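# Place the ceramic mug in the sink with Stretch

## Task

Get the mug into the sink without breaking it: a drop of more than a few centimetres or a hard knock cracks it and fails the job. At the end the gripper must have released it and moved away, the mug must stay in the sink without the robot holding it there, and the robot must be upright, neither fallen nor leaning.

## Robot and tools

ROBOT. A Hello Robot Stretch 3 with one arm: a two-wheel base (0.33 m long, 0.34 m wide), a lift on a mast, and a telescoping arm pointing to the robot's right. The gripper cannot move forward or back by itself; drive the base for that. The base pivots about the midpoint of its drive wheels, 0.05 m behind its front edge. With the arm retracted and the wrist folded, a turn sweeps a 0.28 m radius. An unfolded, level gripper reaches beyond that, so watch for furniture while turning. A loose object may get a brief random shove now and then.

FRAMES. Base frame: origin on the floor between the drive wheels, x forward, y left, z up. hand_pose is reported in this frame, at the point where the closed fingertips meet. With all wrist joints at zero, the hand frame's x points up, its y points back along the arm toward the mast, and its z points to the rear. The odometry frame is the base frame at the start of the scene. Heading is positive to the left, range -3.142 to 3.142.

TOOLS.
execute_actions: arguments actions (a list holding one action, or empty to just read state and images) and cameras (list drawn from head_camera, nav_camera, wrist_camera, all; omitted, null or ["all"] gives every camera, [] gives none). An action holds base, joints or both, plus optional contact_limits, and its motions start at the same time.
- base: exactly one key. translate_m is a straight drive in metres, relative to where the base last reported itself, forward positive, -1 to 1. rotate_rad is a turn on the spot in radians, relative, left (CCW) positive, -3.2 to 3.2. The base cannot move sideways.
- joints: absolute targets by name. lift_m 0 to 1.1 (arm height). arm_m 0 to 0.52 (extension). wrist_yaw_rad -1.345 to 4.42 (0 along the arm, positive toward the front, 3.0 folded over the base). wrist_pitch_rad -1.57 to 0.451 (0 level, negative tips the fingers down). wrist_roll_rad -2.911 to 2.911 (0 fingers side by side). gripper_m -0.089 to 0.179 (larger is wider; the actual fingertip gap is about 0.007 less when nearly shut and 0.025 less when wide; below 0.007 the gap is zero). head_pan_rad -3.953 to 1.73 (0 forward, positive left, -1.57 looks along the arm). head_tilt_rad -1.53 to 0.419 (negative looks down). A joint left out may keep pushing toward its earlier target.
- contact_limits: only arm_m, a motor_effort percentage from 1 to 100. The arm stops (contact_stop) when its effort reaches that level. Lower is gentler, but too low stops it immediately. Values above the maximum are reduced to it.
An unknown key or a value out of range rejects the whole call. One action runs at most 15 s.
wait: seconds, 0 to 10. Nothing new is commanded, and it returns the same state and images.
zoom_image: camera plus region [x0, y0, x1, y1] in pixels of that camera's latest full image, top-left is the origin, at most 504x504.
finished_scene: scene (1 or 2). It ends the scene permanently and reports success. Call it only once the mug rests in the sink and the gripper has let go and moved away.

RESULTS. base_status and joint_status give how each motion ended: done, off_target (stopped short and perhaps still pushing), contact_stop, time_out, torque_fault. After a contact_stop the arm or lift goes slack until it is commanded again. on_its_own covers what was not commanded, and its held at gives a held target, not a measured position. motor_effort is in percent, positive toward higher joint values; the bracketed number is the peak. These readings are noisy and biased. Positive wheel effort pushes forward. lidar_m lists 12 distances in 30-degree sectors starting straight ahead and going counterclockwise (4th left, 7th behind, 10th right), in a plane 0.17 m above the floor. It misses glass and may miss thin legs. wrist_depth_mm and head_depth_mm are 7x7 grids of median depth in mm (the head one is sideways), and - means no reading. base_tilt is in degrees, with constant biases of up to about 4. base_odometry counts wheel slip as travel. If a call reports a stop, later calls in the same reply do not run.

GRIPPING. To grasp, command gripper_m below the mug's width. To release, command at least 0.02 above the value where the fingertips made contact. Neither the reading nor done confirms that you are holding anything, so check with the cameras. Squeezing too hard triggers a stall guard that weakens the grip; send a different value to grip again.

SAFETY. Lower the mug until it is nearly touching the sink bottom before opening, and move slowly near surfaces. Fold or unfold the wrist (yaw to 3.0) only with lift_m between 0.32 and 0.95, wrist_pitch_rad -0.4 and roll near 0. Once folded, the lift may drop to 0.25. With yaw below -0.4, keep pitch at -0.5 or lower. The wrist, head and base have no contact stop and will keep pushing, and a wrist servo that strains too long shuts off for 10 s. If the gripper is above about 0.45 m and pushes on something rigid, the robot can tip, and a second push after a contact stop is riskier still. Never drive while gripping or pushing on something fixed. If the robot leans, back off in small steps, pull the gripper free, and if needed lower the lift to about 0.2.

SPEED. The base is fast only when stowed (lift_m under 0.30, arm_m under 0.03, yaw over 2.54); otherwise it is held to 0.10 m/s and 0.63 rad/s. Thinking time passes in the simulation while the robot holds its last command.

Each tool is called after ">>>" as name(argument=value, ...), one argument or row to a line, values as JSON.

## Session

>>> execute_actions(
  actions=[],
)

Scene clock: 0.00 s.
base_odometry: x=+0.000 y=+0.000 heading=+0.000 (m, m, rad; odometry frame)
turned_by_wheels: +0.000 (rad since the last result)
turned_by_imu: +0.000 (rad since the last result)
base_tilt: forward=-0.3 right=-0.8 (deg)
lidar_m: 2.26 2.24 1.98 1.55 1.61 1.69 1.69 2.05 1.55 1.51 2.06 2.01
head_depth_mm: 1894 2362 2327 2294 2298 1892 2272 / 1874 2403 2392 2365 2348 1942 2314 / 1638 2435 2440 2424 2407 1965 2361 / 1624 2516 2493 2483 2489 2184 2472 / 1611 2563 2575 2553 2577 2257 2512 / 1608 2594 2651 2601 2614 2128 2412 / 1707 2566 2738 2703 2710 2658 2651
base_status: not commanded
joint_positions: lift_m=+0.551 arm_m=+0.002 wrist_yaw_rad=+3.041 wrist_pitch_rad=-0.349 wrist_roll_rad=+0.010 gripper_m=+0.037 head_pan_rad=+0.015 head_tilt_rad=-0.006
joint_status: not commanded
motor_effort: left_wheel=+0 right_wheel=+0 lift_m=+20 arm_m=+0 wrist_yaw_rad=+0 wrist_pitch_rad=+5 wrist_roll_rad=+0 gripper_m=+0 head_pan_rad=+0 head_tilt_rad=+3 (%)
hand_pose: x=+0.0021 y=+0.0848 z=+0.5795 quat_wxyz=(+0.158, +0.705, +0.087, +0.686) (m; base frame)
wrist_depth_mm: - - - - - - - / - - - - - - - / - - - - - - - / - - - - - - - / - - - - - - - / 836 865 - 875 894 900 935 / 744 734 773 752 748 787 799
pictures: head_camera (sideways: a quarter turn clockwise sets it upright), nav_camera (sideways: a quarter turn counterclockwise sets it upright), wrist_camera
camera_calibration (this result's frames):
head_camera: T_world_to_cam=[[0.0414102, 0.0531475, -0.997728, 1.31751], [0.00188331, 0.998578, 0.053271, -0.0664379], [0.99914, -0.00408499, 0.0412513, -0.102802], [0, 0, 0, 1]] pos_world=[0.048281, -0.00409856, 1.32229]
nav_camera: T_world_to_cam=[[-0.0181984, 0.036077, 0.999183, -1.26341], [0.0353578, -0.9987, 0.0367035, 0.00347962], [0.999209, 0.0359969, 0.0168991, -0.066764], [0, 0, 0, 1]] pos_world=[0.0435961, 0.0514585, 1.26338]
wrist_camera: T_world_to_cam=[[0.992098, -0.118481, 0.0412748, -0.024356], [-0.0195565, -0.470988, -0.881923, 0.587147], [0.123931, 0.874147, -0.469584, 0.365073], [0, 0, 0, 1]] pos_world=[-0.0095977, -0.0454735, 0.690256]
Images, in order (width x height): head_camera 896x504, nav_camera 672x504, wrist_camera 644x364.

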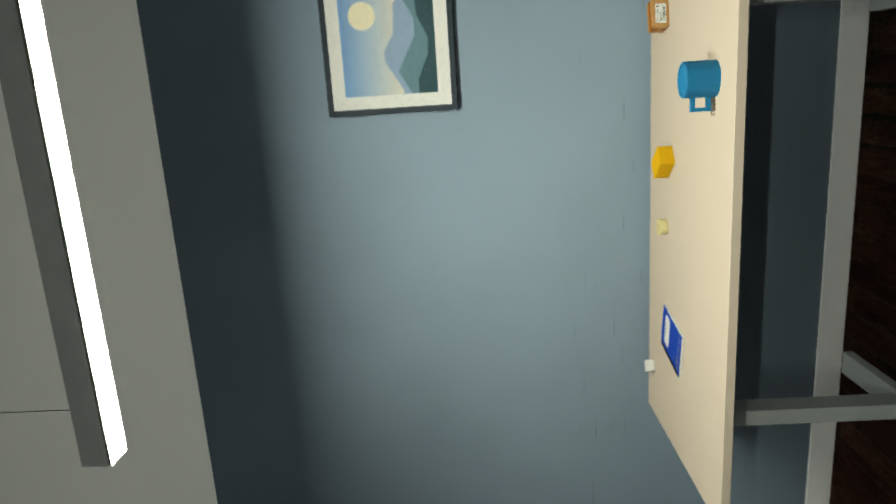

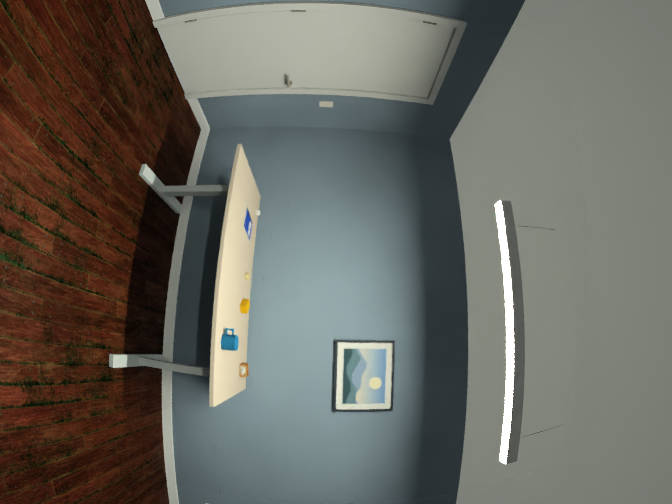

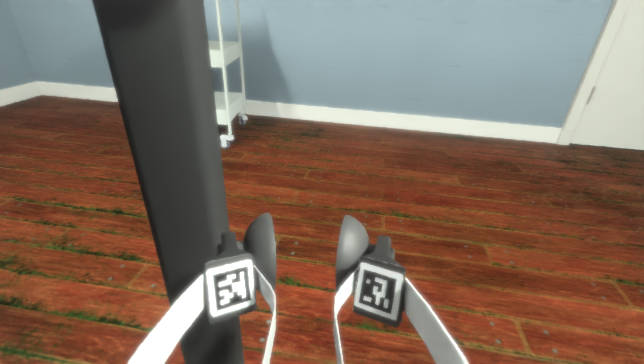

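>>> execute_actions(
  actions=[
    {"joints":{"lift_m":0.28,"head_pan_rad":-3.1,"head_tilt_rad":-0.3}},
  ],
  cameras=["nav_camera","head_camera"],
)

>>> execute_actions(
  actions=[
    {"base":{"translate_m":1.0},"joints":{"head_pan_rad":-0.5,"head_tilt_rad":-0.7}},
  ],
  cameras=["nav_camera","head_camera"],
)

Scene clock: 4.30 s.
base_odometry: x=+0.000 y=+0.000 heading=+0.000 (m, m, rad; odometry frame)
turned_by_wheels: +0.000 (rad since the last result)
turned_by_imu: -0.001 (rad since the last result)
base_tilt: forward=-0.3 right=-0.8 (deg)
lidar_m: 2.26 2.24 1.98 1.55 1.62 1.69 1.68 2.04 1.55 1.51 2.06 2.01
head_depth_mm: 1939 2041 2105 1663 1687 1786 1625 / 1987 2079 2175 1704 1751 1859 1642 / 2044 2142 2240 1774 1813 1885 1653 / 2108 2181 2319 1814 1859 1962 1660 / 2153 2252 2402 1886 1918 2006 1683 / 2208 2286 2439 2538 2662 2183 1680 / 2284 2389 2508 2669 2777 2223 1676
base_status: not commanded
joint_positions: lift_m=+0.280 arm_m=+0.002 wrist_yaw_rad=+3.041 wrist_pitch_rad=-0.349 wrist_roll_rad=+0.010 gripper_m=+0.037 head_pan_rad=-3.093 head_tilt_rad=-0.296
joint_status: all done
motor_effort: left_wheel=+0(0) right_wheel=+0(2) lift_m=+17(13) arm_m=-1(1) wrist_yaw_rad=+1(0) wrist_pitch_rad=+5(5) wrist_roll_rad=+0(1) gripper_m=+0(0) head_pan_rad=-6(55) head_tilt_rad=-3(31) (%)
hand_pose: x=+0.0021 y=+0.0848 z=+0.3085 quat_wxyz=(+0.158, +0.705, +0.087, +0.686) (m; base frame)
wrist_depth_mm: - - - - - - - / - - - - - - - / - - - - - - - / 782 804 829 843 863 883 918 / 629 645 - 664 688 690 717 / 527 532 - 548 558 562 577 / 446 466 - 490 468 478 482
pictures: head_camera (sideways: a quarter turn clockwise sets it upright), nav_camera (sideways: a quarter turn counterclockwise sets it upright)
camera_calibration (this result's frames):
head_camera: T_world_to_cam=[[0.247235, -0.04052, -0.968108, 1.27731], [0.0173777, -0.998779, 0.0462416, -0.0573621], [-0.9688, -0.0282561, -0.246229, 0.283431], [0, 0, 0, 1]] pos_world=[-0.0402126, 0.00247329, 1.30902]
nav_camera: T_world_to_cam=[[-0.266807, -0.0494089, 0.962483, -1.21374], [-0.0787543, 0.996463, 0.029322, 0.0137981], [-0.960527, -0.0679764, -0.269754, 0.318334], [0, 0, 0, 1]] pos_world=[-0.0169804, -0.0520799, 1.25367]
Images, in order (width x height): head_camera 896x504, nav_camera 672x504.

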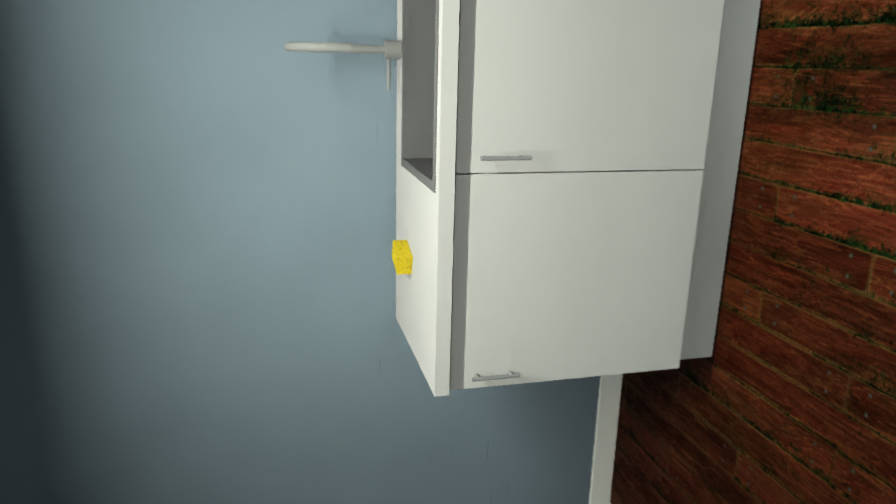

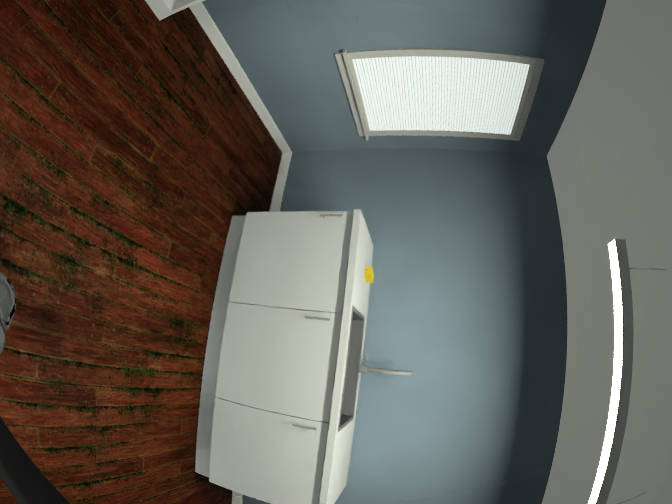

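Scene clock: 9.40 s.
base_odometry: x=+1.000 y=+0.000 heading=+0.000 (m, m, rad; odometry frame)
turned_by_wheels: +0.000 (rad since the last result)
turned_by_imu: +0.005 (rad since the last result)
base_tilt: forward=-0.3 right=-0.8 (deg)
lidar_m: 1.50 1.30 1.68 1.71 1.97 2.26 2.65 2.26 1.86 2.04 1.72 1.13
head_depth_mm: 1466 1637 1855 1929 1709 1422 1220 / 1424 1592 1682 1058 1722 1427 1223 / 1379 1540 1266 1030 1595 1432 1225 / 1343 1481 1280 948 1730 1437 1238 / 1305 1446 1283 959 1732 1449 1232 / 1272 1390 1288 964 1684 1453 1233 / 1234 1355 1231 967 1648 1438 1249
base_status: done
joint_positions: lift_m=+0.280 arm_m=+0.002 wrist_yaw_rad=+3.041 wrist_pitch_rad=-0.349 wrist_roll_rad=+0.010 gripper_m=+0.037 head_pan_rad=-0.507 head_tilt_rad=-0.692
joint_status: all done
motor_effort: left_wheel=+0(8) right_wheel=+1(5) lift_m=+17(17) arm_m=+0(0) wrist_yaw_rad=+1(1) wrist_pitch_rad=+5(5) wrist_roll_rad=+0(1) gripper_m=-1(0) head_pan_rad=+5(55) head_tilt_rad=-6(39) (%)
hand_pose: x=+0.0021 y=+0.0848 z=+0.3085 quat_wxyz=(+0.158, +0.705, +0.087, +0.686) (m; base frame)
wrist_depth_mm: - - - - - - - / - - - - - - - / - - - - - - - / 776 798 824 835 860 872 910 / 630 636 - 663 680 678 719 / 517 531 - 545 563 571 570 / 449 468 - 496 468 480 486
pictures: head_camera (sideways: a quarter turn clockwise sets it upright), nav_camera (sideways: a quarter turn counterclockwise sets it upright)
camera_calibration (this result's frames):
head_camera: T_world_to_cam=[[-0.498049, 0.336756, -0.799089, 1.06136], [0.525698, 0.85012, 0.0306093, -0.0400913], [0.689629, -0.404835, -0.600433, 0.734229], [0, 0, 0, 1]] pos_world=[0.0433377, -0.0260944, 1.2902]
nav_camera: T_world_to_cam=[[0.558618, -0.268743, 0.78468, -0.986844], [-0.45104, -0.892369, 0.0154726, 0.0341112], [0.696067, -0.362566, -0.619707, 0.763597], [0, 0, 0, 1]] pos_world=[0.0351399, 0.0420863, 1.24704]
Images, in order (width x height): head_camera 896x504, nav_camera 672x504.

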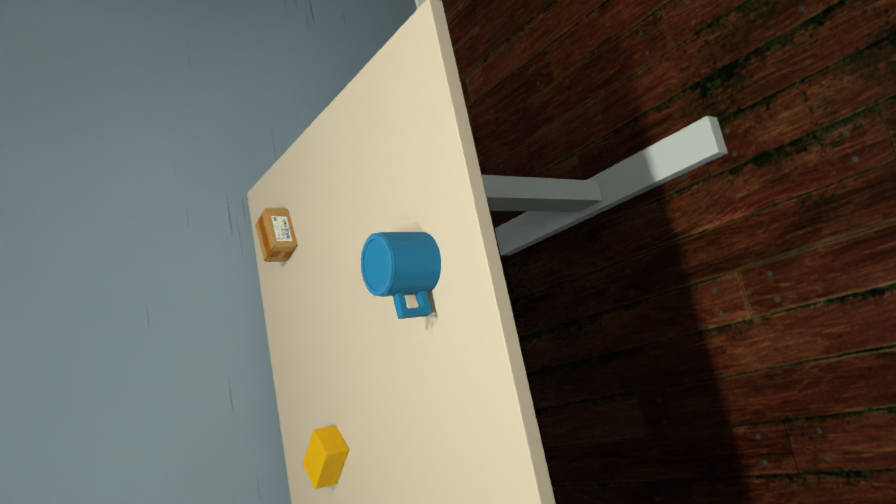

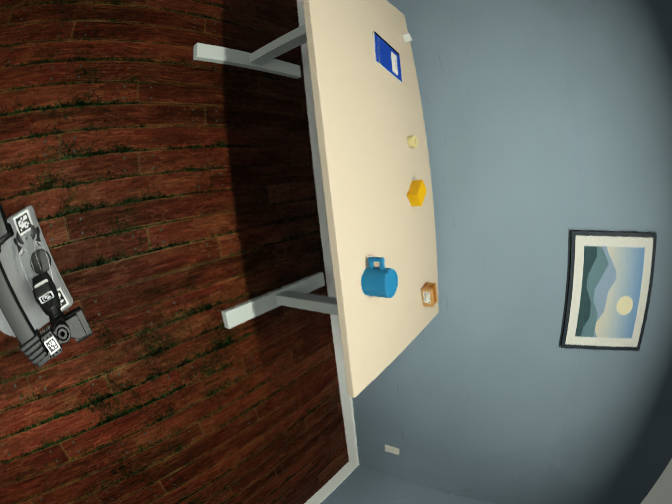

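>>> execute_actions(
  actions=[
    {"base":{"translate_m":0.36},"joints":{"lift_m":0.94,"wrist_pitch_rad":-0.4}},
  ],
  cameras=[],
)

>>> execute_actions(
  actions=[
    {"base":{"rotate_rad":0.9},"joints":{"wrist_yaw_rad":-0.38,"gripper_m":0.179,"head_pan_rad":-1.6,"head_tilt_rad":-0.8}},
  ],
  cameras=[],
)

>>> execute_actions(
  actions=[
    {"joints":{"lift_m":0.97,"wrist_pitch_rad":-0.9,"arm_m":0.26}},
  ],
)

Scene clock: 17.30 s.
base_odometry: x=+1.360 y=+0.000 heading=+0.000 (m, m, rad; odometry frame)
turned_by_wheels: +0.000 (rad since the last result)
turned_by_imu: +0.000 (rad since the last result)
base_tilt: forward=-0.4 right=-0.8 (deg)
lidar_m: 1.16 0.97 1.59 1.59 1.88 2.22 2.97 2.42 2.10 2.14 0.87 1.16
head_depth_mm: 1119 1248 1349 942 717 1299 1200 / 1087 1205 1254 939 712 681 1222 / 1057 1178 1252 951 760 652 1224 / 1029 1131 1220 954 764 636 1228 / 1000 1101 1192 956 765 639 1208 / 972 1066 1163 953 768 638 1182 / 947 1038 1137 968 771 641 586
base_status: done
joint_positions: lift_m=+0.940 arm_m=+0.002 wrist_yaw_rad=+3.041 wrist_pitch_rad=-0.412 wrist_roll_rad=+0.010 gripper_m=+0.037 head_pan_rad=-0.507 head_tilt_rad=-0.692
joint_status: all done
motor_effort: left_wheel=-1(5) right_wheel=+2(6) lift_m=+23(22) arm_m=-1(0) wrist_yaw_rad=+1(1) wrist_pitch_rad=+4(7) wrist_roll_rad=+0(0) gripper_m=-1(0) head_pan_rad=+4(5) head_tilt_rad=-5(6) (%)
hand_pose: x=+0.0013 y=+0.0775 z=+0.9539 quat_wxyz=(+0.180, +0.702, +0.109, +0.681) (m; base frame)
wrist_depth_mm: - - - - - - - / - - - - - - - / - - - - - - - / - - - - - - 687 / - - - - - - 564 / - - - - - - 497 / - - - - - - -
pictures: none
No camera images: the call's "cameras" was empty. Leave "cameras" out to get every camera's image.

Scene clock: 20.00 s.
base_odometry: x=+1.360 y=+0.000 heading=+0.900 (m, m, rad; odometry frame)
turned_by_wheels: +0.900 (rad since the last result)
turned_by_imu: +0.882 (rad since the last result)
base_tilt: forward=-0.3 right=-0.8 (deg)
lidar_m: 1.61 1.59 1.74 2.22 2.98 2.56 2.10 2.14 0.89 0.87 1.16 0.97
head_depth_mm: 1326 1531 1692 883 - - - / 1260 1436 1050 888 - - - / 1200 1331 1054 890 - - - / 1135 1260 1059 864 - - - / 1079 1214 1062 845 700 1274 1185 / 1033 1143 1064 846 703 638 1186 / 987 1098 1067 848 705 613 1192
base_status: done
joint_positions: lift_m=+0.940 arm_m=+0.002 wrist_yaw_rad=-0.378 wrist_pitch_rad=-0.412 wrist_roll_rad=+0.010 gripper_m=+0.179 head_pan_rad=-1.593 head_tilt_rad=-0.790
joint_status: all done
motor_effort: left_wheel=-2(5) right_wheel=+2(5) lift_m=+23(23) arm_m=+0(1) wrist_yaw_rad=-1(3) wrist_pitch_rad=+4(4) wrist_roll_rad=+0(0) gripper_m=+0(83) head_pan_rad=-5(56) head_tilt_rad=-7(19) (%)
hand_pose: x=-0.1046 y=-0.3558 z=+0.9539 quat_wxyz=(+0.649, +0.011, -0.710, -0.272) (m; base frame)
wrist_depth_mm: 708 812 992 - - - - / 732 864 - - - - - / 742 800 793 - - - - / 604 617 638 641 - - - / 509 504 416 521 568 - - / - 428 419 442 - - - / 354 367 370 - - - -
pictures: none
No camera images: the call's "cameras" was empty. Leave "cameras" out to get every camera's image.

Scene clock: 23.13 s.
base_odometry: x=+1.360 y=+0.000 heading=+0.900 (m, m, rad; odometry frame)
turned_by_wheels: +0.000 (rad since the last result)
turned_by_imu: -0.001 (rad since the last result)
base_tilt: forward=-0.3 right=-0.9 (deg)
lidar_m: 1.60 1.59 1.74 2.22 2.98 2.55 2.10 2.14 0.89 0.87 1.16 0.97
head_depth_mm: 1318 - - 832 1497 1353 1173 / 1228 - 1043 816 749 1311 1178 / 1169 - - 744 714 1353 1176 / 1114 - - 818 698 1324 1189 / 1074 1207 1061 844 700 1289 1176 / 1024 1149 1064 844 703 639 1189 / 991 1092 1076 849 704 614 1191
base_status: not commanded
joint_positions: lift_m=+0.970 arm_m=+0.260 wrist_yaw_rad=-0.379 wrist_pitch_rad=-0.904 wrist_roll_rad=+0.010 gripper_m=+0.179 head_pan_rad=-1.593 head_tilt_rad=-0.790
joint_status: all done
motor_effort: left_wheel=-1(1) right_wheel=+2(2) lift_m=+23(23) arm_m=+3(3) wrist_yaw_rad=+0(1) wrist_pitch_rad=+1(5) wrist_roll_rad=+0(0) gripper_m=+0(0) head_pan_rad=-5(5) head_tilt_rad=-7(7) (%)
hand_pose: x=-0.0732 y=-0.5342 z=+0.8922 quat_wxyz=(+0.563, +0.182, -0.685, -0.424) (m; base frame)
wrist_depth_mm: 479 490 504 505 - - - / 436 443 451 461 463 - - / 392 401 406 417 422 430 - / 363 368 376 292 385 391 - / 341 341 345 270 352 373 - / - 316 316 317 330 343 - / 287 296 296 301 310 958 -
pictures: head_camera (sideways: a quarter turn clockwise sets it upright), nav_camera (sideways: a quarter turn counterclockwise sets it upright), wrist_camera
camera_calibration (this result's frames):
head_camera: T_world_to_cam=[[0.0675907, 0.673345, -0.736233, 0.975976], [0.997083, -0.0718124, 0.0258601, -0.0367802], [-0.0354579, -0.735833, -0.676234, 0.837254], [0, 0, 0, 1]] pos_world=[0.000393274, -0.0437304, 1.28568]
nav_camera: T_world_to_cam=[[0.0208437, -0.693731, 0.719933, -0.899173], [-0.99977, -0.0180513, 0.0115513, 0.0425653], [0.00498225, -0.720008, -0.693947, 0.86438], [0, 0, 0, 1]] pos_world=[0.056991, -0.000654355, 1.24669]
wrist_camera: T_world_to_cam=[[-0.930184, 0.364337, 0.0449128, 0.0780213], [0.294378, 0.813416, -0.501693, 0.939806], [-0.219318, -0.453445, -0.863879, 0.679827], [0, 0, 0, 1]] pos_world=[-0.0549854, -0.484615, 1.05528]
Images, in order (width x height): head_camera 896x504, nav_camera 672x504, wrist_camera 644x364.

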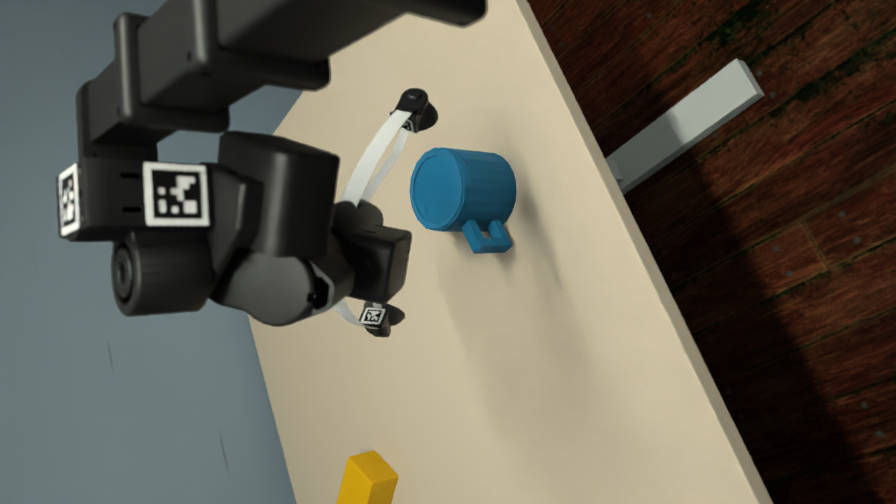

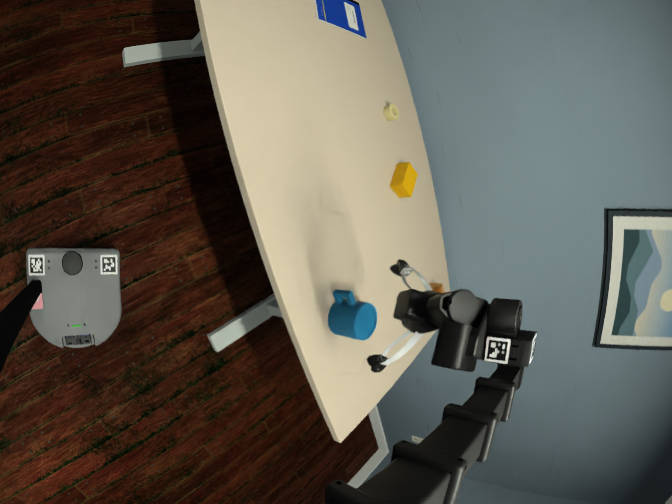

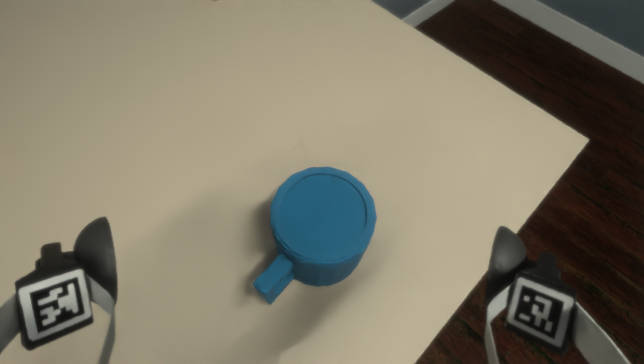

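>>> execute_actions(
  actions=[
    {"joints":{"wrist_yaw_rad":-0.7,"arm_m":0.34}},
  ],
  cameras=[],
)

>>> execute_actions(
  actions=[
    {"joints":{"lift_m":0.87}},
  ],
  cameras=["wrist_camera"],
)

Scene clock: 25.53 s.
base_odometry: x=+1.360 y=+0.000 heading=+0.900 (m, m, rad; odometry frame)
turned_by_wheels: +0.000 (rad since the last result)
turned_by_imu: -0.001 (rad since the last result)
base_tilt: forward=-0.3 right=-0.9 (deg)
lidar_m: 1.61 1.59 1.74 2.22 2.99 2.55 2.10 2.14 0.88 0.87 1.16 0.97
head_depth_mm: 1332 - - 806 1505 1339 1173 / 1224 - 1048 834 750 1327 1174 / 1154 1341 1033 743 714 1352 1176 / 1097 - 980 844 698 1327 1184 / 1070 1184 1025 845 698 1275 1187 / 1034 1152 1065 849 703 638 1191 / 989 1094 1068 848 704 612 1191
base_status: not commanded
joint_positions: lift_m=+0.970 arm_m=+0.340 wrist_yaw_rad=-0.698 wrist_pitch_rad=-0.904 wrist_roll_rad=+0.010 gripper_m=+0.179 head_pan_rad=-1.593 head_tilt_rad=-0.790
joint_status: all done
motor_effort: left_wheel=-1(2) right_wheel=+3(2) lift_m=+23(23) arm_m=+3(2) wrist_yaw_rad=-1(3) wrist_pitch_rad=+1(1) wrist_roll_rad=-1(0) gripper_m=+1(0) head_pan_rad=-4(5) head_tilt_rad=-6(8) (%)
hand_pose: x=-0.1112 y=-0.5914 z=+0.8922 quat_wxyz=(+0.488, +0.070, -0.706, -0.509) (m; base frame)
wrist_depth_mm: 450 478 497 - - - - / 435 438 449 460 476 - - / 395 398 409 413 425 438 - / 363 369 379 381 385 - - / 339 341 346 349 354 - - / - 316 315 249 329 341 - / 287 295 295 234 305 968 -
pictures: none
No camera images: the call's "cameras" was empty. Leave "cameras" out to get every camera's image.

Scene clock: 27.27 s.
base_odometry: x=+1.360 y=+0.000 heading=+0.900 (m, m, rad; odometry frame)
turned_by_wheels: +0.000 (rad since the last result)
turned_by_imu: +0.000 (rad since the last result)
base_tilt: forward=-0.4 right=-0.8 (deg)
lidar_m: 1.61 1.59 1.74 2.22 2.98 2.55 2.10 2.14 0.89 0.87 1.16 0.97
head_depth_mm: 1339 1523 1732 - - 1314 1167 / 1263 1427 - - 1109 1321 1184 / 1198 1310 981 743 713 1337 1178 / 1143 1251 - 778 697 1323 1185 / 1081 1211 1076 843 701 1282 1186 / 1029 1150 1063 848 702 639 1187 / 987 1096 1064 846 704 614 1188
base_status: not commanded
joint_positions: lift_m=+0.870 arm_m=+0.340 wrist_yaw_rad=-0.698 wrist_pitch_rad=-0.904 wrist_roll_rad=+0.010 gripper_m=+0.179 head_pan_rad=-1.593 head_tilt_rad=-0.790
joint_status: all done
motor_effort: left_wheel=-1(2) right_wheel=+2(2) lift_m=+17(22) arm_m=+3(3) wrist_yaw_rad=-1(1) wrist_pitch_rad=+1(1) wrist_roll_rad=+0(0) gripper_m=+0(0) head_pan_rad=-5(5) head_tilt_rad=-7(7) (%)
hand_pose: x=-0.1112 y=-0.5914 z=+0.7926 quat_wxyz=(+0.488, +0.070, -0.706, -0.509) (m; base frame)
wrist_depth_mm: 340 346 353 362 368 - - / 306 309 316 321 330 338 - / 278 284 287 293 301 305 - / 257 261 262 180 271 276 - / 240 241 166 165 247 258 - / - 222 153 153 229 234 943 / 203 207 204 143 215 221 880
pictures: wrist_camera
camera_calibration (this result's frames):
wrist_camera: T_world_to_cam=[[-0.768883, 0.637811, 0.0449115, 0.247639], [0.53483, 0.680052, -0.501484, 0.895196], [-0.350394, -0.361562, -0.864001, 0.599341], [0, 0, 0, 1]] pos_world=[-0.0783672, -0.550027, 0.955635]
Images, in order (width x height): wrist_camera 644x364.

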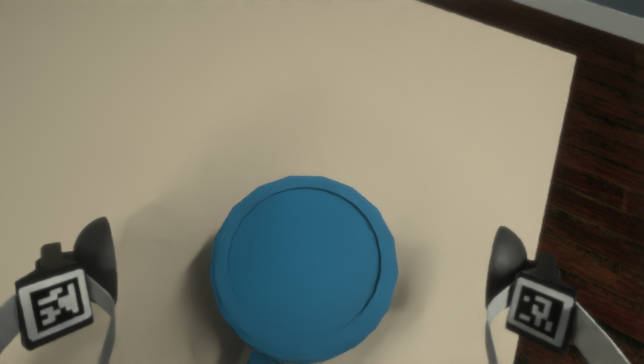

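>>> execute_actions(
  actions=[
    {"joints":{"lift_m":0.838}},
  ],
  cameras=[],
)

>>> execute_actions(
  actions=[
    {"joints":{"gripper_m":0.04}},
  ],
  cameras=["wrist_camera"],
)

>>> execute_actions(
  actions=[
    {"joints":{"lift_m":0.9}},
  ],
  cameras=["wrist_camera"],
)

Scene clock: 28.93 s.
base_odometry: x=+1.360 y=+0.000 heading=+0.900 (m, m, rad; odometry frame)
turned_by_wheels: +0.000 (rad since the last result)
turned_by_imu: +0.000 (rad since the last result)
base_tilt: forward=-0.3 right=-0.8 (deg)
lidar_m: 1.60 1.59 1.75 2.22 2.98 2.56 2.10 2.14 0.89 0.87 1.16 0.97
head_depth_mm: 1329 1521 1704 870 - - 1174 / 1260 1437 1558 - 1474 1315 1179 / 1188 1332 - 743 715 1354 1178 / 1137 1265 - 770 696 1334 1183 / 1086 1211 1061 829 703 1278 1181 / 1033 1151 1070 848 704 639 1185 / 985 1093 1069 847 701 612 1183
base_status: not commanded
joint_positions: lift_m=+0.838 arm_m=+0.340 wrist_yaw_rad=-0.698 wrist_pitch_rad=-0.904 wrist_roll_rad=+0.010 gripper_m=+0.179 head_pan_rad=-1.593 head_tilt_rad=-0.790
joint_status: all done
motor_effort: left_wheel=-2(2) right_wheel=+2(2) lift_m=+17(20) arm_m=+3(2) wrist_yaw_rad=-1(1) wrist_pitch_rad=+1(1) wrist_roll_rad=+0(0) gripper_m=+0(0) head_pan_rad=-5(5) head_tilt_rad=-7(7) (%)
hand_pose: x=-0.1112 y=-0.5913 z=+0.7606 quat_wxyz=(+0.488, +0.071, -0.706, -0.509) (m; base frame)
wrist_depth_mm: 296 300 304 310 320 327 - / 265 269 274 279 285 292 - / 241 244 248 254 257 263 - / 221 224 142 143 235 239 - / 208 209 130 132 137 221 - / - 193 121 122 195 202 922 / 175 179 126 115 185 187 855
pictures: none
No camera images: the call's "cameras" was empty. Leave "cameras" out to get every camera's image.

Scene clock: 30.80 s.
base_odometry: x=+1.360 y=+0.000 heading=+0.900 (m, m, rad; odometry frame)
turned_by_wheels: +0.000 (rad since the last result)
turned_by_imu: +0.000 (rad since the last result)
base_tilt: forward=-0.3 right=-0.8 (deg)
lidar_m: 1.61 1.59 1.75 2.22 2.99 2.56 2.10 2.14 0.89 0.87 1.16 0.97
head_depth_mm: 1335 1524 1704 864 - - 1172 / 1261 1443 1562 - 1467 1311 1168 / 1184 1338 - 741 715 1360 1180 / 1138 1256 - 767 696 1337 1183 / 1080 1210 1056 835 701 1271 1181 / 1038 1147 1066 851 704 639 1188 / 985 1094 1065 851 702 613 1194
base_status: not commanded
joint_positions: lift_m=+0.838 arm_m=+0.340 wrist_yaw_rad=-0.698 wrist_pitch_rad=-0.905 wrist_roll_rad=+0.010 gripper_m=+0.041 head_pan_rad=-1.593 head_tilt_rad=-0.790
joint_status: all done
motor_effort: left_wheel=-1(1) right_wheel=+1(2) lift_m=+17(17) arm_m=+3(3) wrist_yaw_rad=-1(2) wrist_pitch_rad=+1(1) wrist_roll_rad=+0(1) gripper_m=-25(97) head_pan_rad=-5(5) head_tilt_rad=-7(7) (%)
hand_pose: x=-0.1112 y=-0.5913 z=+0.7606 quat_wxyz=(+0.488, +0.071, -0.706, -0.509) (m; base frame)
wrist_depth_mm: 294 301 306 312 319 325 - / 265 270 276 279 287 288 - / 242 245 249 254 259 262 - / 221 226 142 143 235 239 - / 205 208 130 132 136 220 - / 190 - 121 122 124 205 926 / 180 178 125 115 185 189 850
pictures: wrist_camera
camera_calibration (this result's frames):
wrist_camera: T_world_to_cam=[[-0.768887, 0.637805, 0.0449156, 0.249072], [0.534856, 0.680089, -0.501406, 0.879091], [-0.350346, -0.361501, -0.864045, 0.571763], [0, 0, 0, 1]] pos_world=[-0.078364, -0.550027, 0.923623]
Images, in order (width x height): wrist_camera 644x364.

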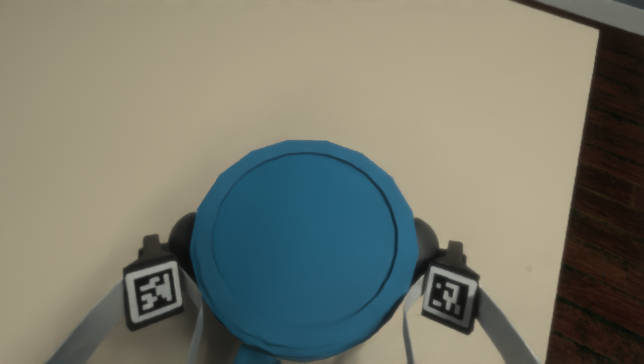

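Scene clock: 32.20 s.
base_odometry: x=+1.360 y=+0.000 heading=+0.900 (m, m, rad; odometry frame)
turned_by_wheels: +0.000 (rad since the last result)
turned_by_imu: +0.000 (rad since the last result)
base_tilt: forward=-0.3 right=-0.8 (deg)
lidar_m: 1.61 1.59 1.74 2.22 2.98 2.56 2.10 2.14 0.89 0.87 1.16 0.97
head_depth_mm: 1332 1543 1718 - - 1347 1167 / 1253 1402 - 801 751 1321 1172 / 1192 1296 1018 702 715 1348 1174 / 1130 1220 - 776 697 1325 1182 / 1081 1200 1064 845 697 1273 1181 / 1031 1143 1064 845 703 640 1192 / 988 1092 1072 850 703 613 1183
base_status: not commanded
joint_positions: lift_m=+0.900 arm_m=+0.340 wrist_yaw_rad=-0.698 wrist_pitch_rad=-0.919 wrist_roll_rad=+0.010 gripper_m=+0.047 head_pan_rad=-1.593 head_tilt_rad=-0.790
joint_status: all done
on_its_own: gripper_m is held at +0.046, not at your +0.040, by its stall guard, which is still easing
motor_effort: left_wheel=-1(1) right_wheel=+1(2) lift_m=+24(27) arm_m=+3(2) wrist_yaw_rad=-1(1) wrist_pitch_rad=+7(7) wrist_roll_rad=+0(0) gripper_m=-22(25) head_pan_rad=-5(5) head_tilt_rad=-7(6) (%)
hand_pose: x=-0.1092 y=-0.5890 z=+0.8201 quat_wxyz=(+0.485, +0.076, -0.705, -0.512) (m; base frame)
wrist_depth_mm: 372 375 384 393 404 - - / 338 341 349 357 361 368 - / 309 311 322 322 329 336 - / 284 287 142 144 301 311 - / 264 268 130 132 136 286 - / 246 - 121 122 124 940 972 / 231 229 127 115 239 883 898
pictures: wrist_camera
camera_calibration (this result's frames):
wrist_camera: T_world_to_cam=[[-0.769297, 0.637316, 0.044826, 0.246161], [0.539416, 0.685515, -0.488978, 0.899771], [-0.342363, -0.35199, -0.871143, 0.637076], [0, 0, 0, 1]] pos_world=[-0.0778682, -0.549445, 0.983918]
Images, in order (width x height): wrist_camera 644x364.

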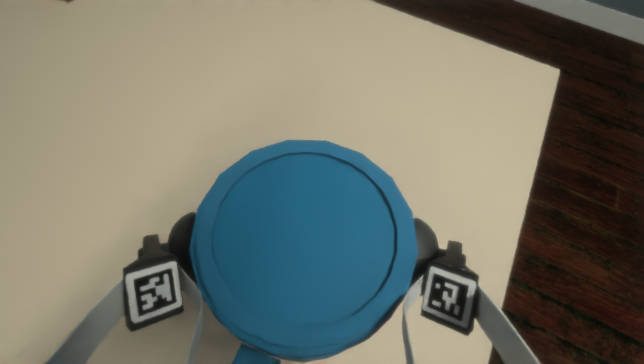

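>>> execute_actions(
  actions=[
    {"joints":{"lift_m":1.1,"arm_m":0,"wrist_yaw_rad":0,"head_pan_rad":0,"head_tilt_rad":-0.4}},
  ],
  cameras=[],
)

>>> execute_actions(
  actions=[
    {"base":{"rotate_rad":2.21}},
  ],
  cameras=["nav_camera"],
)

>>> execute_actions(
  actions=[
    {"base":{"translate_m":1.0}},
  ],
  cameras=[],
)

>>> execute_actions(
  actions=[
    {"base":{"translate_m":1.0}},
  ],
)

Scene clock: 36.80 s.
base_odometry: x=+1.360 y=+0.000 heading=+0.900 (m, m, rad; odometry frame)
turned_by_wheels: +0.000 (rad since the last result)
turned_by_imu: -0.001 (rad since the last result)
base_tilt: forward=-0.4 right=-0.9 (deg)
lidar_m: 1.61 1.59 1.74 2.21 2.99 2.55 2.10 2.14 0.89 0.87 1.16 0.97
head_depth_mm: 1450 1517 1592 1660 1091 821 660 / 1634 1716 1821 1922 1092 825 718 / 1620 1723 1855 1957 2031 859 1481 / 1555 1648 1741 1848 1951 1823 1482 / 1453 1549 1633 1731 1865 1883 1499 / 1403 1484 1560 1653 1745 1818 1502 / 1342 1418 1500 1582 1667 1767 1515
base_status: not commanded
joint_positions: lift_m=+1.099 arm_m=+0.002 wrist_yaw_rad=+0.000 wrist_pitch_rad=-0.919 wrist_roll_rad=+0.010 gripper_m=+0.054 head_pan_rad=-0.007 head_tilt_rad=-0.409
joint_status: all done
joint sent to its limit — the command would take arm_m past its lower limit, so that joint was sent only as far as its limit.
on_its_own: gripper_m is held at +0.053, not at your +0.040, by its stall guard, which is not easing now
motor_effort: left_wheel=-1(1) right_wheel=+1(2) lift_m=+24(24) arm_m=-3(5) wrist_yaw_rad=+1(2) wrist_pitch_rad=+7(7) wrist_roll_rad=+0(0) gripper_m=-20(20) head_pan_rad=+5(55) head_tilt_rad=+5(38) (%)
hand_pose: x=-0.0217 y=-0.2830 z=+1.0195 quat_wxyz=(+0.631, +0.312, -0.637, -0.316) (m; base frame)
wrist_depth_mm: 649 647 678 691 694 - - / 594 602 607 629 627 653 - / 539 544 561 561 575 590 - / 493 505 142 144 538 - - / 460 467 130 132 136 - - / 429 - 121 123 124 - - / 416 - 127 115 - - -
pictures: none
No camera images: the call's "cameras" was empty. Leave "cameras" out to get every camera's image.

Scene clock: 41.27 s.
base_odometry: x=+1.360 y=+0.000 heading=+3.110 (m, m, rad; odometry frame)
turned_by_wheels: +2.210 (rad since the last result)
turned_by_imu: +2.167 (rad since the last result)
base_tilt: forward=-0.3 right=-0.9 (deg)
lidar_m: 2.98 2.47 2.10 2.14 0.87 1.16 1.16 0.97 1.59 1.59 1.84 2.22
head_depth_mm: 3022 3164 2846 2980 2405 1814 1472 / 3094 3251 2925 2987 2474 1852 1471 / 3053 3314 2994 3047 2452 1843 1478 / 3185 3344 3078 3152 2490 1868 1482 / 3283 3385 3092 3224 2528 1877 1497 / 3254 3511 3594 3292 2510 1882 1502 / 3375 3568 3785 3841 2550 1900 1517
base_status: done
joint_positions: lift_m=+1.099 arm_m=+0.002 wrist_yaw_rad=+0.000 wrist_pitch_rad=-0.919 wrist_roll_rad=+0.010 gripper_m=+0.054 head_pan_rad=-0.007 head_tilt_rad=-0.409
joint_status: not commanded
on_its_own: gripper_m is held at +0.053, not at your +0.040, by its stall guard, which is not easing now
motor_effort: left_wheel=-1(8) right_wheel=+2(6) lift_m=+24(24) arm_m=-3(3) wrist_yaw_rad=+1(0) wrist_pitch_rad=+7(7) wrist_roll_rad=-1(0) gripper_m=-20(20) head_pan_rad=+5(5) head_tilt_rad=+5(6) (%)
hand_pose: x=-0.0217 y=-0.2830 z=+1.0195 quat_wxyz=(+0.631, +0.312, -0.637, -0.316) (m; base frame)
wrist_depth_mm: - - - - - - - / - - - - - - - / - - - - - - 610 / - - 142 143 - - 559 / - - 130 132 136 - 518 / - - 121 123 124 - 490 / - - 126 115 - - -
pictures: nav_camera (sideways: a quarter turn counterclockwise sets it upright)
camera_calibration (this result's frames):
nav_camera: T_world_to_cam=[[0.375464, 0.0336952, 0.926224, -1.17032], [0.0261354, -0.999326, 0.0257601, 0.0177996], [0.926468, 0.0145353, -0.376092, 0.445215], [0, 0, 0, 1]] pos_world=[0.0264694, 0.0507504, 1.25096]
Images, in order (width x height): nav_camera 672x504.

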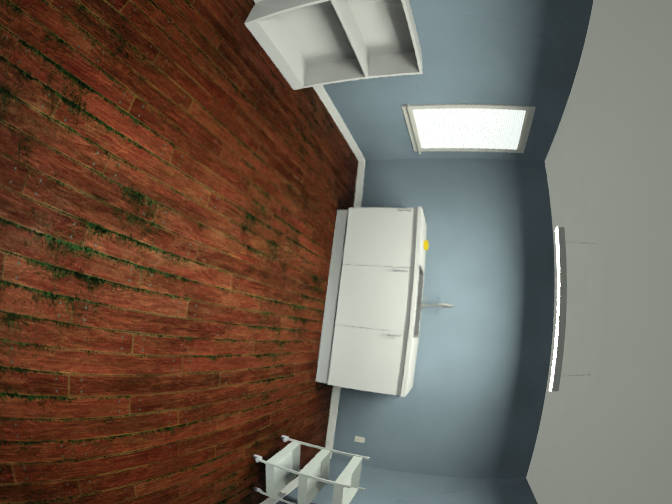

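Scene clock: 52.87 s.
base_odometry: x=+0.361 y=+0.032 heading=+3.110 (m, m, rad; odometry frame)
turned_by_wheels: +0.000 (rad since the last result)
turned_by_imu: +0.002 (rad since the last result)
base_tilt: forward=-0.3 right=-0.8 (deg)
lidar_m: 2.02 2.22 1.61 1.61 2.18 1.70 1.91 1.90 1.85 1.85 1.61 2.02
head_depth_mm: 2207 2337 2106 2031 2150 1825 1461 / 2235 2365 2383 2057 2193 1842 1482 / 2275 2391 2369 2119 2237 1859 1483 / 2305 2445 2289 2129 2293 1861 1495 / 2341 2485 2286 2204 2303 1866 1507 / 2370 2521 2353 2235 2379 1873 1502 / 2460 2576 2761 2985 2555 1909 1516
base_status: done
joint_positions: lift_m=+1.099 arm_m=+0.002 wrist_yaw_rad=+0.000 wrist_pitch_rad=-0.919 wrist_roll_rad=+0.010 gripper_m=+0.054 head_pan_rad=-0.007 head_tilt_rad=-0.409
joint_status: not commanded
on_its_own: gripper_m is held at +0.053, not at your +0.040, by its stall guard, which is not easing now
motor_effort: left_wheel=-1(2) right_wheel=+2(5) lift_m=+24(24) arm_m=-2(3) wrist_yaw_rad=+1(1) wrist_pitch_rad=+7(7) wrist_roll_rad=+0(1) gripper_m=-20(20) head_pan_rad=+4(5) head_tilt_rad=+6(5) (%)
hand_pose: x=-0.0217 y=-0.2830 z=+1.0195 quat_wxyz=(+0.631, +0.312, -0.637, -0.316) (m; base frame)
wrist_depth_mm: - - - - - - - / - - - - - - - / - - - - - - - / - - 142 143 - - - / - - 130 133 136 - - / - - 121 122 124 - - / - - 126 115 - - -
pictures: none
No camera images: the call's "cameras" was empty. Leave "cameras" out to get every camera's image.

Scene clock: 64.47 s.
base_odometry: x=-0.639 y=+0.064 heading=+3.110 (m, m, rad; odometry frame)
turned_by_wheels: +0.000 (rad since the last result)
turned_by_imu: +0.002 (rad since the last result)
base_tilt: forward=-0.3 right=-0.8 (deg)
lidar_m: 1.06 1.22 1.66 1.36 1.68 3.07 2.87 2.43 2.09 1.51 1.23 1.06
head_depth_mm: 1369 1454 1516 1451 1109 1190 1295 / 1392 1484 1561 1099 1130 1219 1365 / 1424 1503 1592 1116 1146 1251 1366 / 1439 1526 1638 1131 1185 1289 1412 / 1470 1554 1644 1167 1211 1309 1460 / 1498 1606 1672 1187 1245 1350 1466 / 1524 1624 1725 1219 1284 1396 1501
base_status: done
joint_positions: lift_m=+1.099 arm_m=+0.002 wrist_yaw_rad=+0.000 wrist_pitch_rad=-0.919 wrist_roll_rad=+0.010 gripper_m=+0.054 head_pan_rad=-0.007 head_tilt_rad=-0.409
joint_status: not commanded
on_its_own: gripper_m is held at +0.053, not at your +0.040, by its stall guard, which is not easing now
motor_effort: left_wheel=-2(4) right_wheel=+2(4) lift_m=+24(24) arm_m=-3(3) wrist_yaw_rad=+1(1) wrist_pitch_rad=+7(7) wrist_roll_rad=-1(1) gripper_m=-20(19) head_pan_rad=+4(5) head_tilt_rad=+5(6) (%)
hand_pose: x=-0.0217 y=-0.2830 z=+1.0195 quat_wxyz=(+0.631, +0.312, -0.637, -0.316) (m; base frame)
wrist_depth_mm: - - - - - - - / - - - - - - - / - - - - - - - / - - 142 144 - - - / - - 130 132 136 - - / - - 121 122 124 - - / - - 126 115 - - -
pictures: head_camera (sideways: a quarter turn clockwise sets it upright), nav_camera (sideways: a quarter turn counterclockwise sets it upright), wrist_camera
camera_calibration (this result's frames):
head_camera: T_world_to_cam=[[-0.351547, 0.0550061, -0.934553, 1.23714], [0.0433605, 0.998158, 0.042439, -0.0525636], [0.935166, -0.0256034, -0.353284, 0.411146], [0, 0, 0, 1]] pos_world=[0.0527027, -0.00505694, 1.30366]
nav_camera: T_world_to_cam=[[0.375324, 0.0336962, 0.926281, -1.17039], [0.0261316, -0.999326, 0.0257651, 0.0177931], [0.926525, 0.0145349, -0.375952, 0.445033], [0, 0, 0, 1]] pos_world=[0.0264771, 0.0507503, 1.25096]
wrist_camera: T_world_to_cam=[[-0.998977, -0.00586721, 0.0448359, -0.0774614], [-0.0270425, 0.872206, -0.48839, 0.780265], [-0.0362406, -0.489103, -0.871473, 0.916599], [0, 0, 0, 1]] pos_world=[-0.0230638, -0.232696, 1.18334]
Images, in order (width x height): head_camera 896x504, nav_camera 672x504, wrist_camera 644x364.

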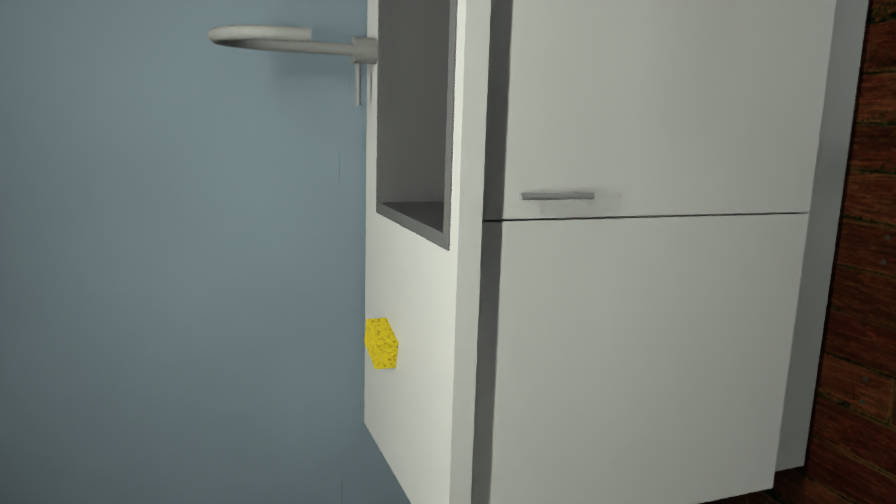

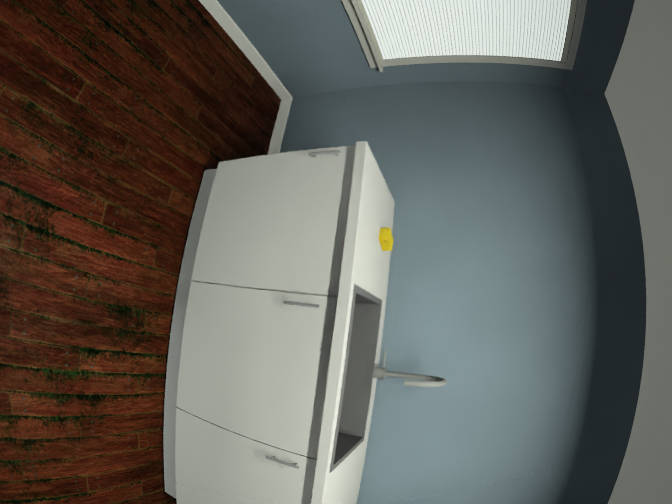

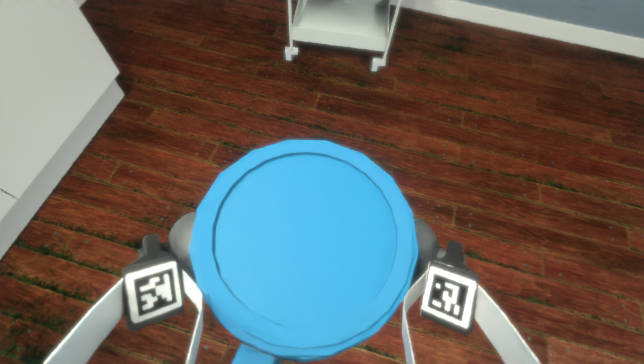

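>>> execute_actions(
  actions=[
    {"base":{"translate_m":0.61}},
  ],
  cameras=[],
)

>>> execute_actions(
  actions=[
    {"base":{"rotate_rad":1.36},"joints":{"head_pan_rad":-1.57,"head_tilt_rad":-0.6}},
  ],
  cameras=[],
)

>>> execute_actions(
  actions=[
    {"base":{"translate_m":-0.08},"joints":{"arm_m":0.4}},
  ],
)

Scene clock: 72.87 s.
base_odometry: x=-1.249 y=+0.083 heading=+3.110 (m, m, rad; odometry frame)
turned_by_wheels: +0.000 (rad since the last result)
turned_by_imu: +0.001 (rad since the last result)
base_tilt: forward=-0.3 right=-0.8 (deg)
lidar_m: 0.47 0.55 1.51 1.50 1.41 2.98 3.21 2.61 1.61 0.95 0.55 0.47
head_depth_mm: 873 924 978 1024 957 906 542 / 886 935 1002 1029 975 553 554 / 903 956 1018 1051 749 555 572 / 915 976 1035 1081 751 563 587 / 932 992 1055 1095 755 566 603 / 950 1016 1078 1128 764 570 624 / 969 1032 1098 1146 771 596 638
base_status: done
joint_positions: lift_m=+1.099 arm_m=+0.002 wrist_yaw_rad=+0.000 wrist_pitch_rad=-0.919 wrist_roll_rad=+0.010 gripper_m=+0.054 head_pan_rad=-0.007 head_tilt_rad=-0.408
joint_status: not commanded
on_its_own: gripper_m is held at +0.053, not at your +0.040, by its stall guard, which is not easing now
motor_effort: left_wheel=-2(3) right_wheel=+2(4) lift_m=+24(24) arm_m=-3(3) wrist_yaw_rad=+1(1) wrist_pitch_rad=+7(7) wrist_roll_rad=+0(0) gripper_m=-20(20) head_pan_rad=+5(4) head_tilt_rad=+6(5) (%)
hand_pose: x=-0.0217 y=-0.2830 z=+1.0195 quat_wxyz=(+0.631, +0.312, -0.637, -0.316) (m; base frame)
wrist_depth_mm: 414 577 886 - - - - / 450 606 - - - - - / 473 651 - - - - - / 499 690 142 144 - - - / 525 696 130 132 136 - - / 544 - 121 122 124 - - / 551 - 126 115 - - -
pictures: none
No camera images: the call's "cameras" was empty. Leave "cameras" out to get every camera's image.

Scene clock: 76.00 s.
base_odometry: x=-1.249 y=+0.083 heading=-1.814 (m, m, rad; odometry frame)
turned_by_wheels: +1.360 (rad since the last result)
turned_by_imu: +1.333 (rad since the last result)
base_tilt: forward=-0.3 right=-0.8 (deg)
lidar_m: 1.51 1.41 1.94 3.66 3.06 1.70 1.61 0.64 0.48 0.47 0.50 0.70
head_depth_mm: - - - - - - 779 / - - - - - - 796 / - - - - - - 796 / - - 1046 - - - 793 / 896 981 1036 751 577 657 752 / 890 974 1032 760 576 645 750 / 894 978 1041 764 581 642 748
base_status: done
joint_positions: lift_m=+1.099 arm_m=+0.002 wrist_yaw_rad=+0.000 wrist_pitch_rad=-0.919 wrist_roll_rad=+0.010 gripper_m=+0.054 head_pan_rad=-1.563 head_tilt_rad=-0.593
joint_status: all done
on_its_own: gripper_m is held at +0.053, not at your +0.040, by its stall guard, which is not easing now
motor_effort: left_wheel=-1(5) right_wheel=+2(3) lift_m=+24(24) arm_m=-3(3) wrist_yaw_rad=+1(2) wrist_pitch_rad=+7(7) wrist_roll_rad=+0(0) gripper_m=-20(20) head_pan_rad=-5(55) head_tilt_rad=-5(27) (%)
hand_pose: x=-0.0217 y=-0.2830 z=+1.0195 quat_wxyz=(+0.631, +0.312, -0.637, -0.316) (m; base frame)
wrist_depth_mm: 389 394 398 738 747 727 708 / 351 354 360 366 716 734 691 / 419 372 356 348 355 353 357 / 553 528 142 144 457 464 450 / - 737 130 132 136 632 607 / - - 121 123 123 957 925 / - - 126 115 - - -
pictures: none
No camera images: the call's "cameras" was empty. Leave "cameras" out to get every camera's image.

Scene clock: 80.13 s.
base_odometry: x=-1.229 y=+0.161 heading=-1.814 (m, m, rad; odometry frame)
turned_by_wheels: +0.000 (rad since the last result)
turned_by_imu: -0.002 (rad since the last result)
base_tilt: forward=-0.4 right=-0.8 (deg)
lidar_m: 1.59 1.49 2.00 3.21 2.96 1.61 1.53 0.64 0.48 0.47 0.49 0.70
head_depth_mm: 922 953 1042 1024 564 640 752 / 905 971 963 1023 563 640 754 / - 996 1028 1016 569 640 748 / - - 644 1022 571 641 747 / 894 976 1029 983 573 625 747 / 890 975 1035 757 573 637 744 / 892 978 1041 760 579 636 741
base_status: done
joint_positions: lift_m=+1.099 arm_m=+0.400 wrist_yaw_rad=+0.000 wrist_pitch_rad=-0.920 wrist_roll_rad=+0.010 gripper_m=+0.054 head_pan_rad=-1.563 head_tilt_rad=-0.593
joint_status: all done
on_its_own: gripper_m is held at +0.053, not at your +0.040, by its stall guard, which is not easing now
motor_effort: left_wheel=-1(6) right_wheel=+2(3) lift_m=+24(24) arm_m=+3(3) wrist_yaw_rad=+1(1) wrist_pitch_rad=+7(7) wrist_roll_rad=+0(0) gripper_m=-19(20) head_pan_rad=-5(5) head_tilt_rad=-5(6) (%)
hand_pose: x=-0.0217 y=-0.6808 z=+1.0195 quat_wxyz=(+0.631, +0.312, -0.637, -0.316) (m; base frame)
wrist_depth_mm: 382 390 403 406 408 364 431 / 351 352 371 379 385 385 386 / 318 325 403 441 452 439 430 / 293 296 143 143 544 555 539 / 273 276 130 132 136 558 563 / 253 - 121 122 124 515 518 / 240 243 126 115 471 481 485
pictures: head_camera (sideways: a quarter turn clockwise sets it upright), nav_camera (sideways: a quarter turn counterclockwise sets it upright), wrist_camera
camera_calibration (this result's frames):
head_camera: T_world_to_cam=[[0.0485826, 0.51756, -0.854267, 1.12996], [0.998741, -0.0358678, 0.0350683, -0.0487863], [-0.0124907, -0.854895, -0.518651, 0.632112], [0, 0, 0, 1]] pos_world=[0.0017238, -0.0461847, 1.29485]
nav_camera: T_world_to_cam=[[0.0404446, -0.538126, 0.841893, -1.05827], [-0.998804, -0.0449521, 0.0192498, 0.0325328], [0.0274861, -0.841665, -0.539301, 0.663069], [0, 0, 0, 1]] pos_world=[0.0570701, -0.00994031, 1.24792]
wrist_camera: T_world_to_cam=[[-0.998977, -0.00588165, 0.0448416, -0.0798105], [-0.027053, 0.872272, -0.488273, 1.12717], [-0.0362422, -0.488986, -0.871538, 0.722152], [0, 0, 0, 1]] pos_world=[-0.0230631, -0.630542, 1.18333]
Images, in order (width x height): head_camera 896x504, nav_camera 672x504, wrist_camera 644x364.

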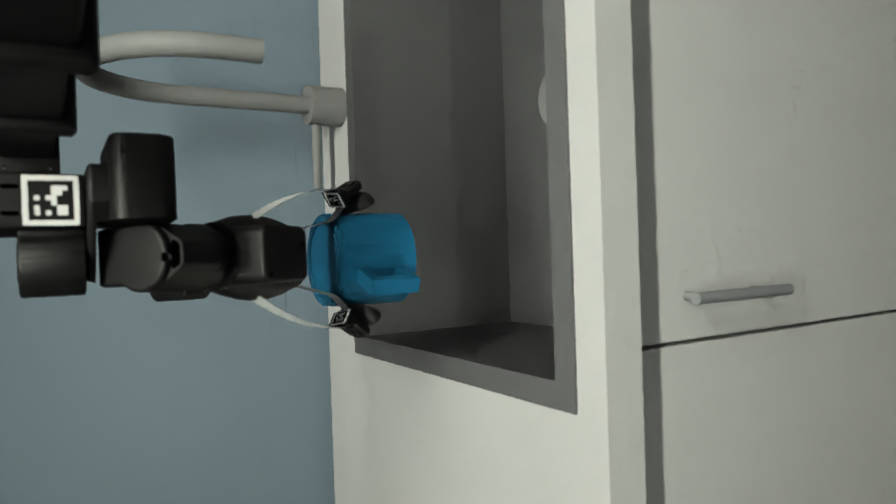

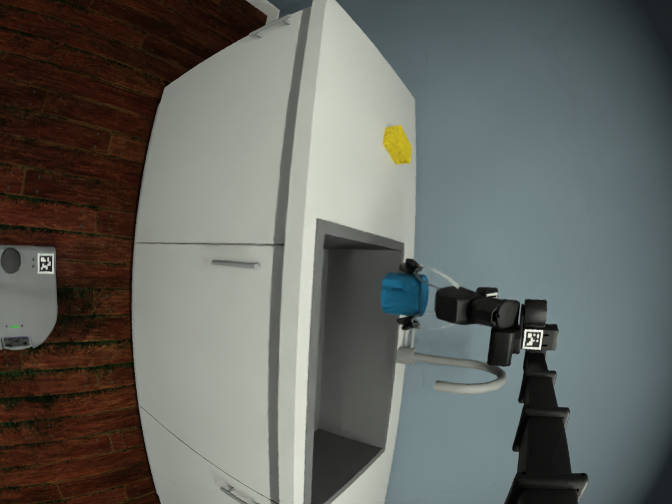

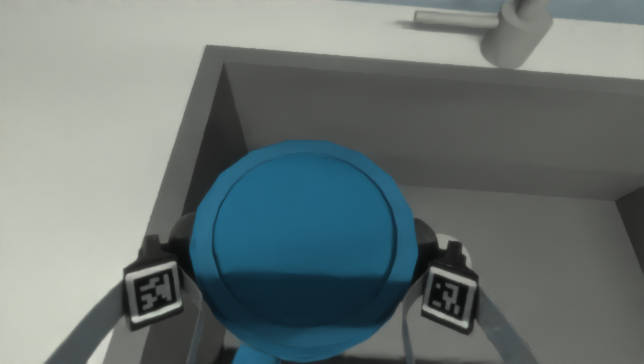

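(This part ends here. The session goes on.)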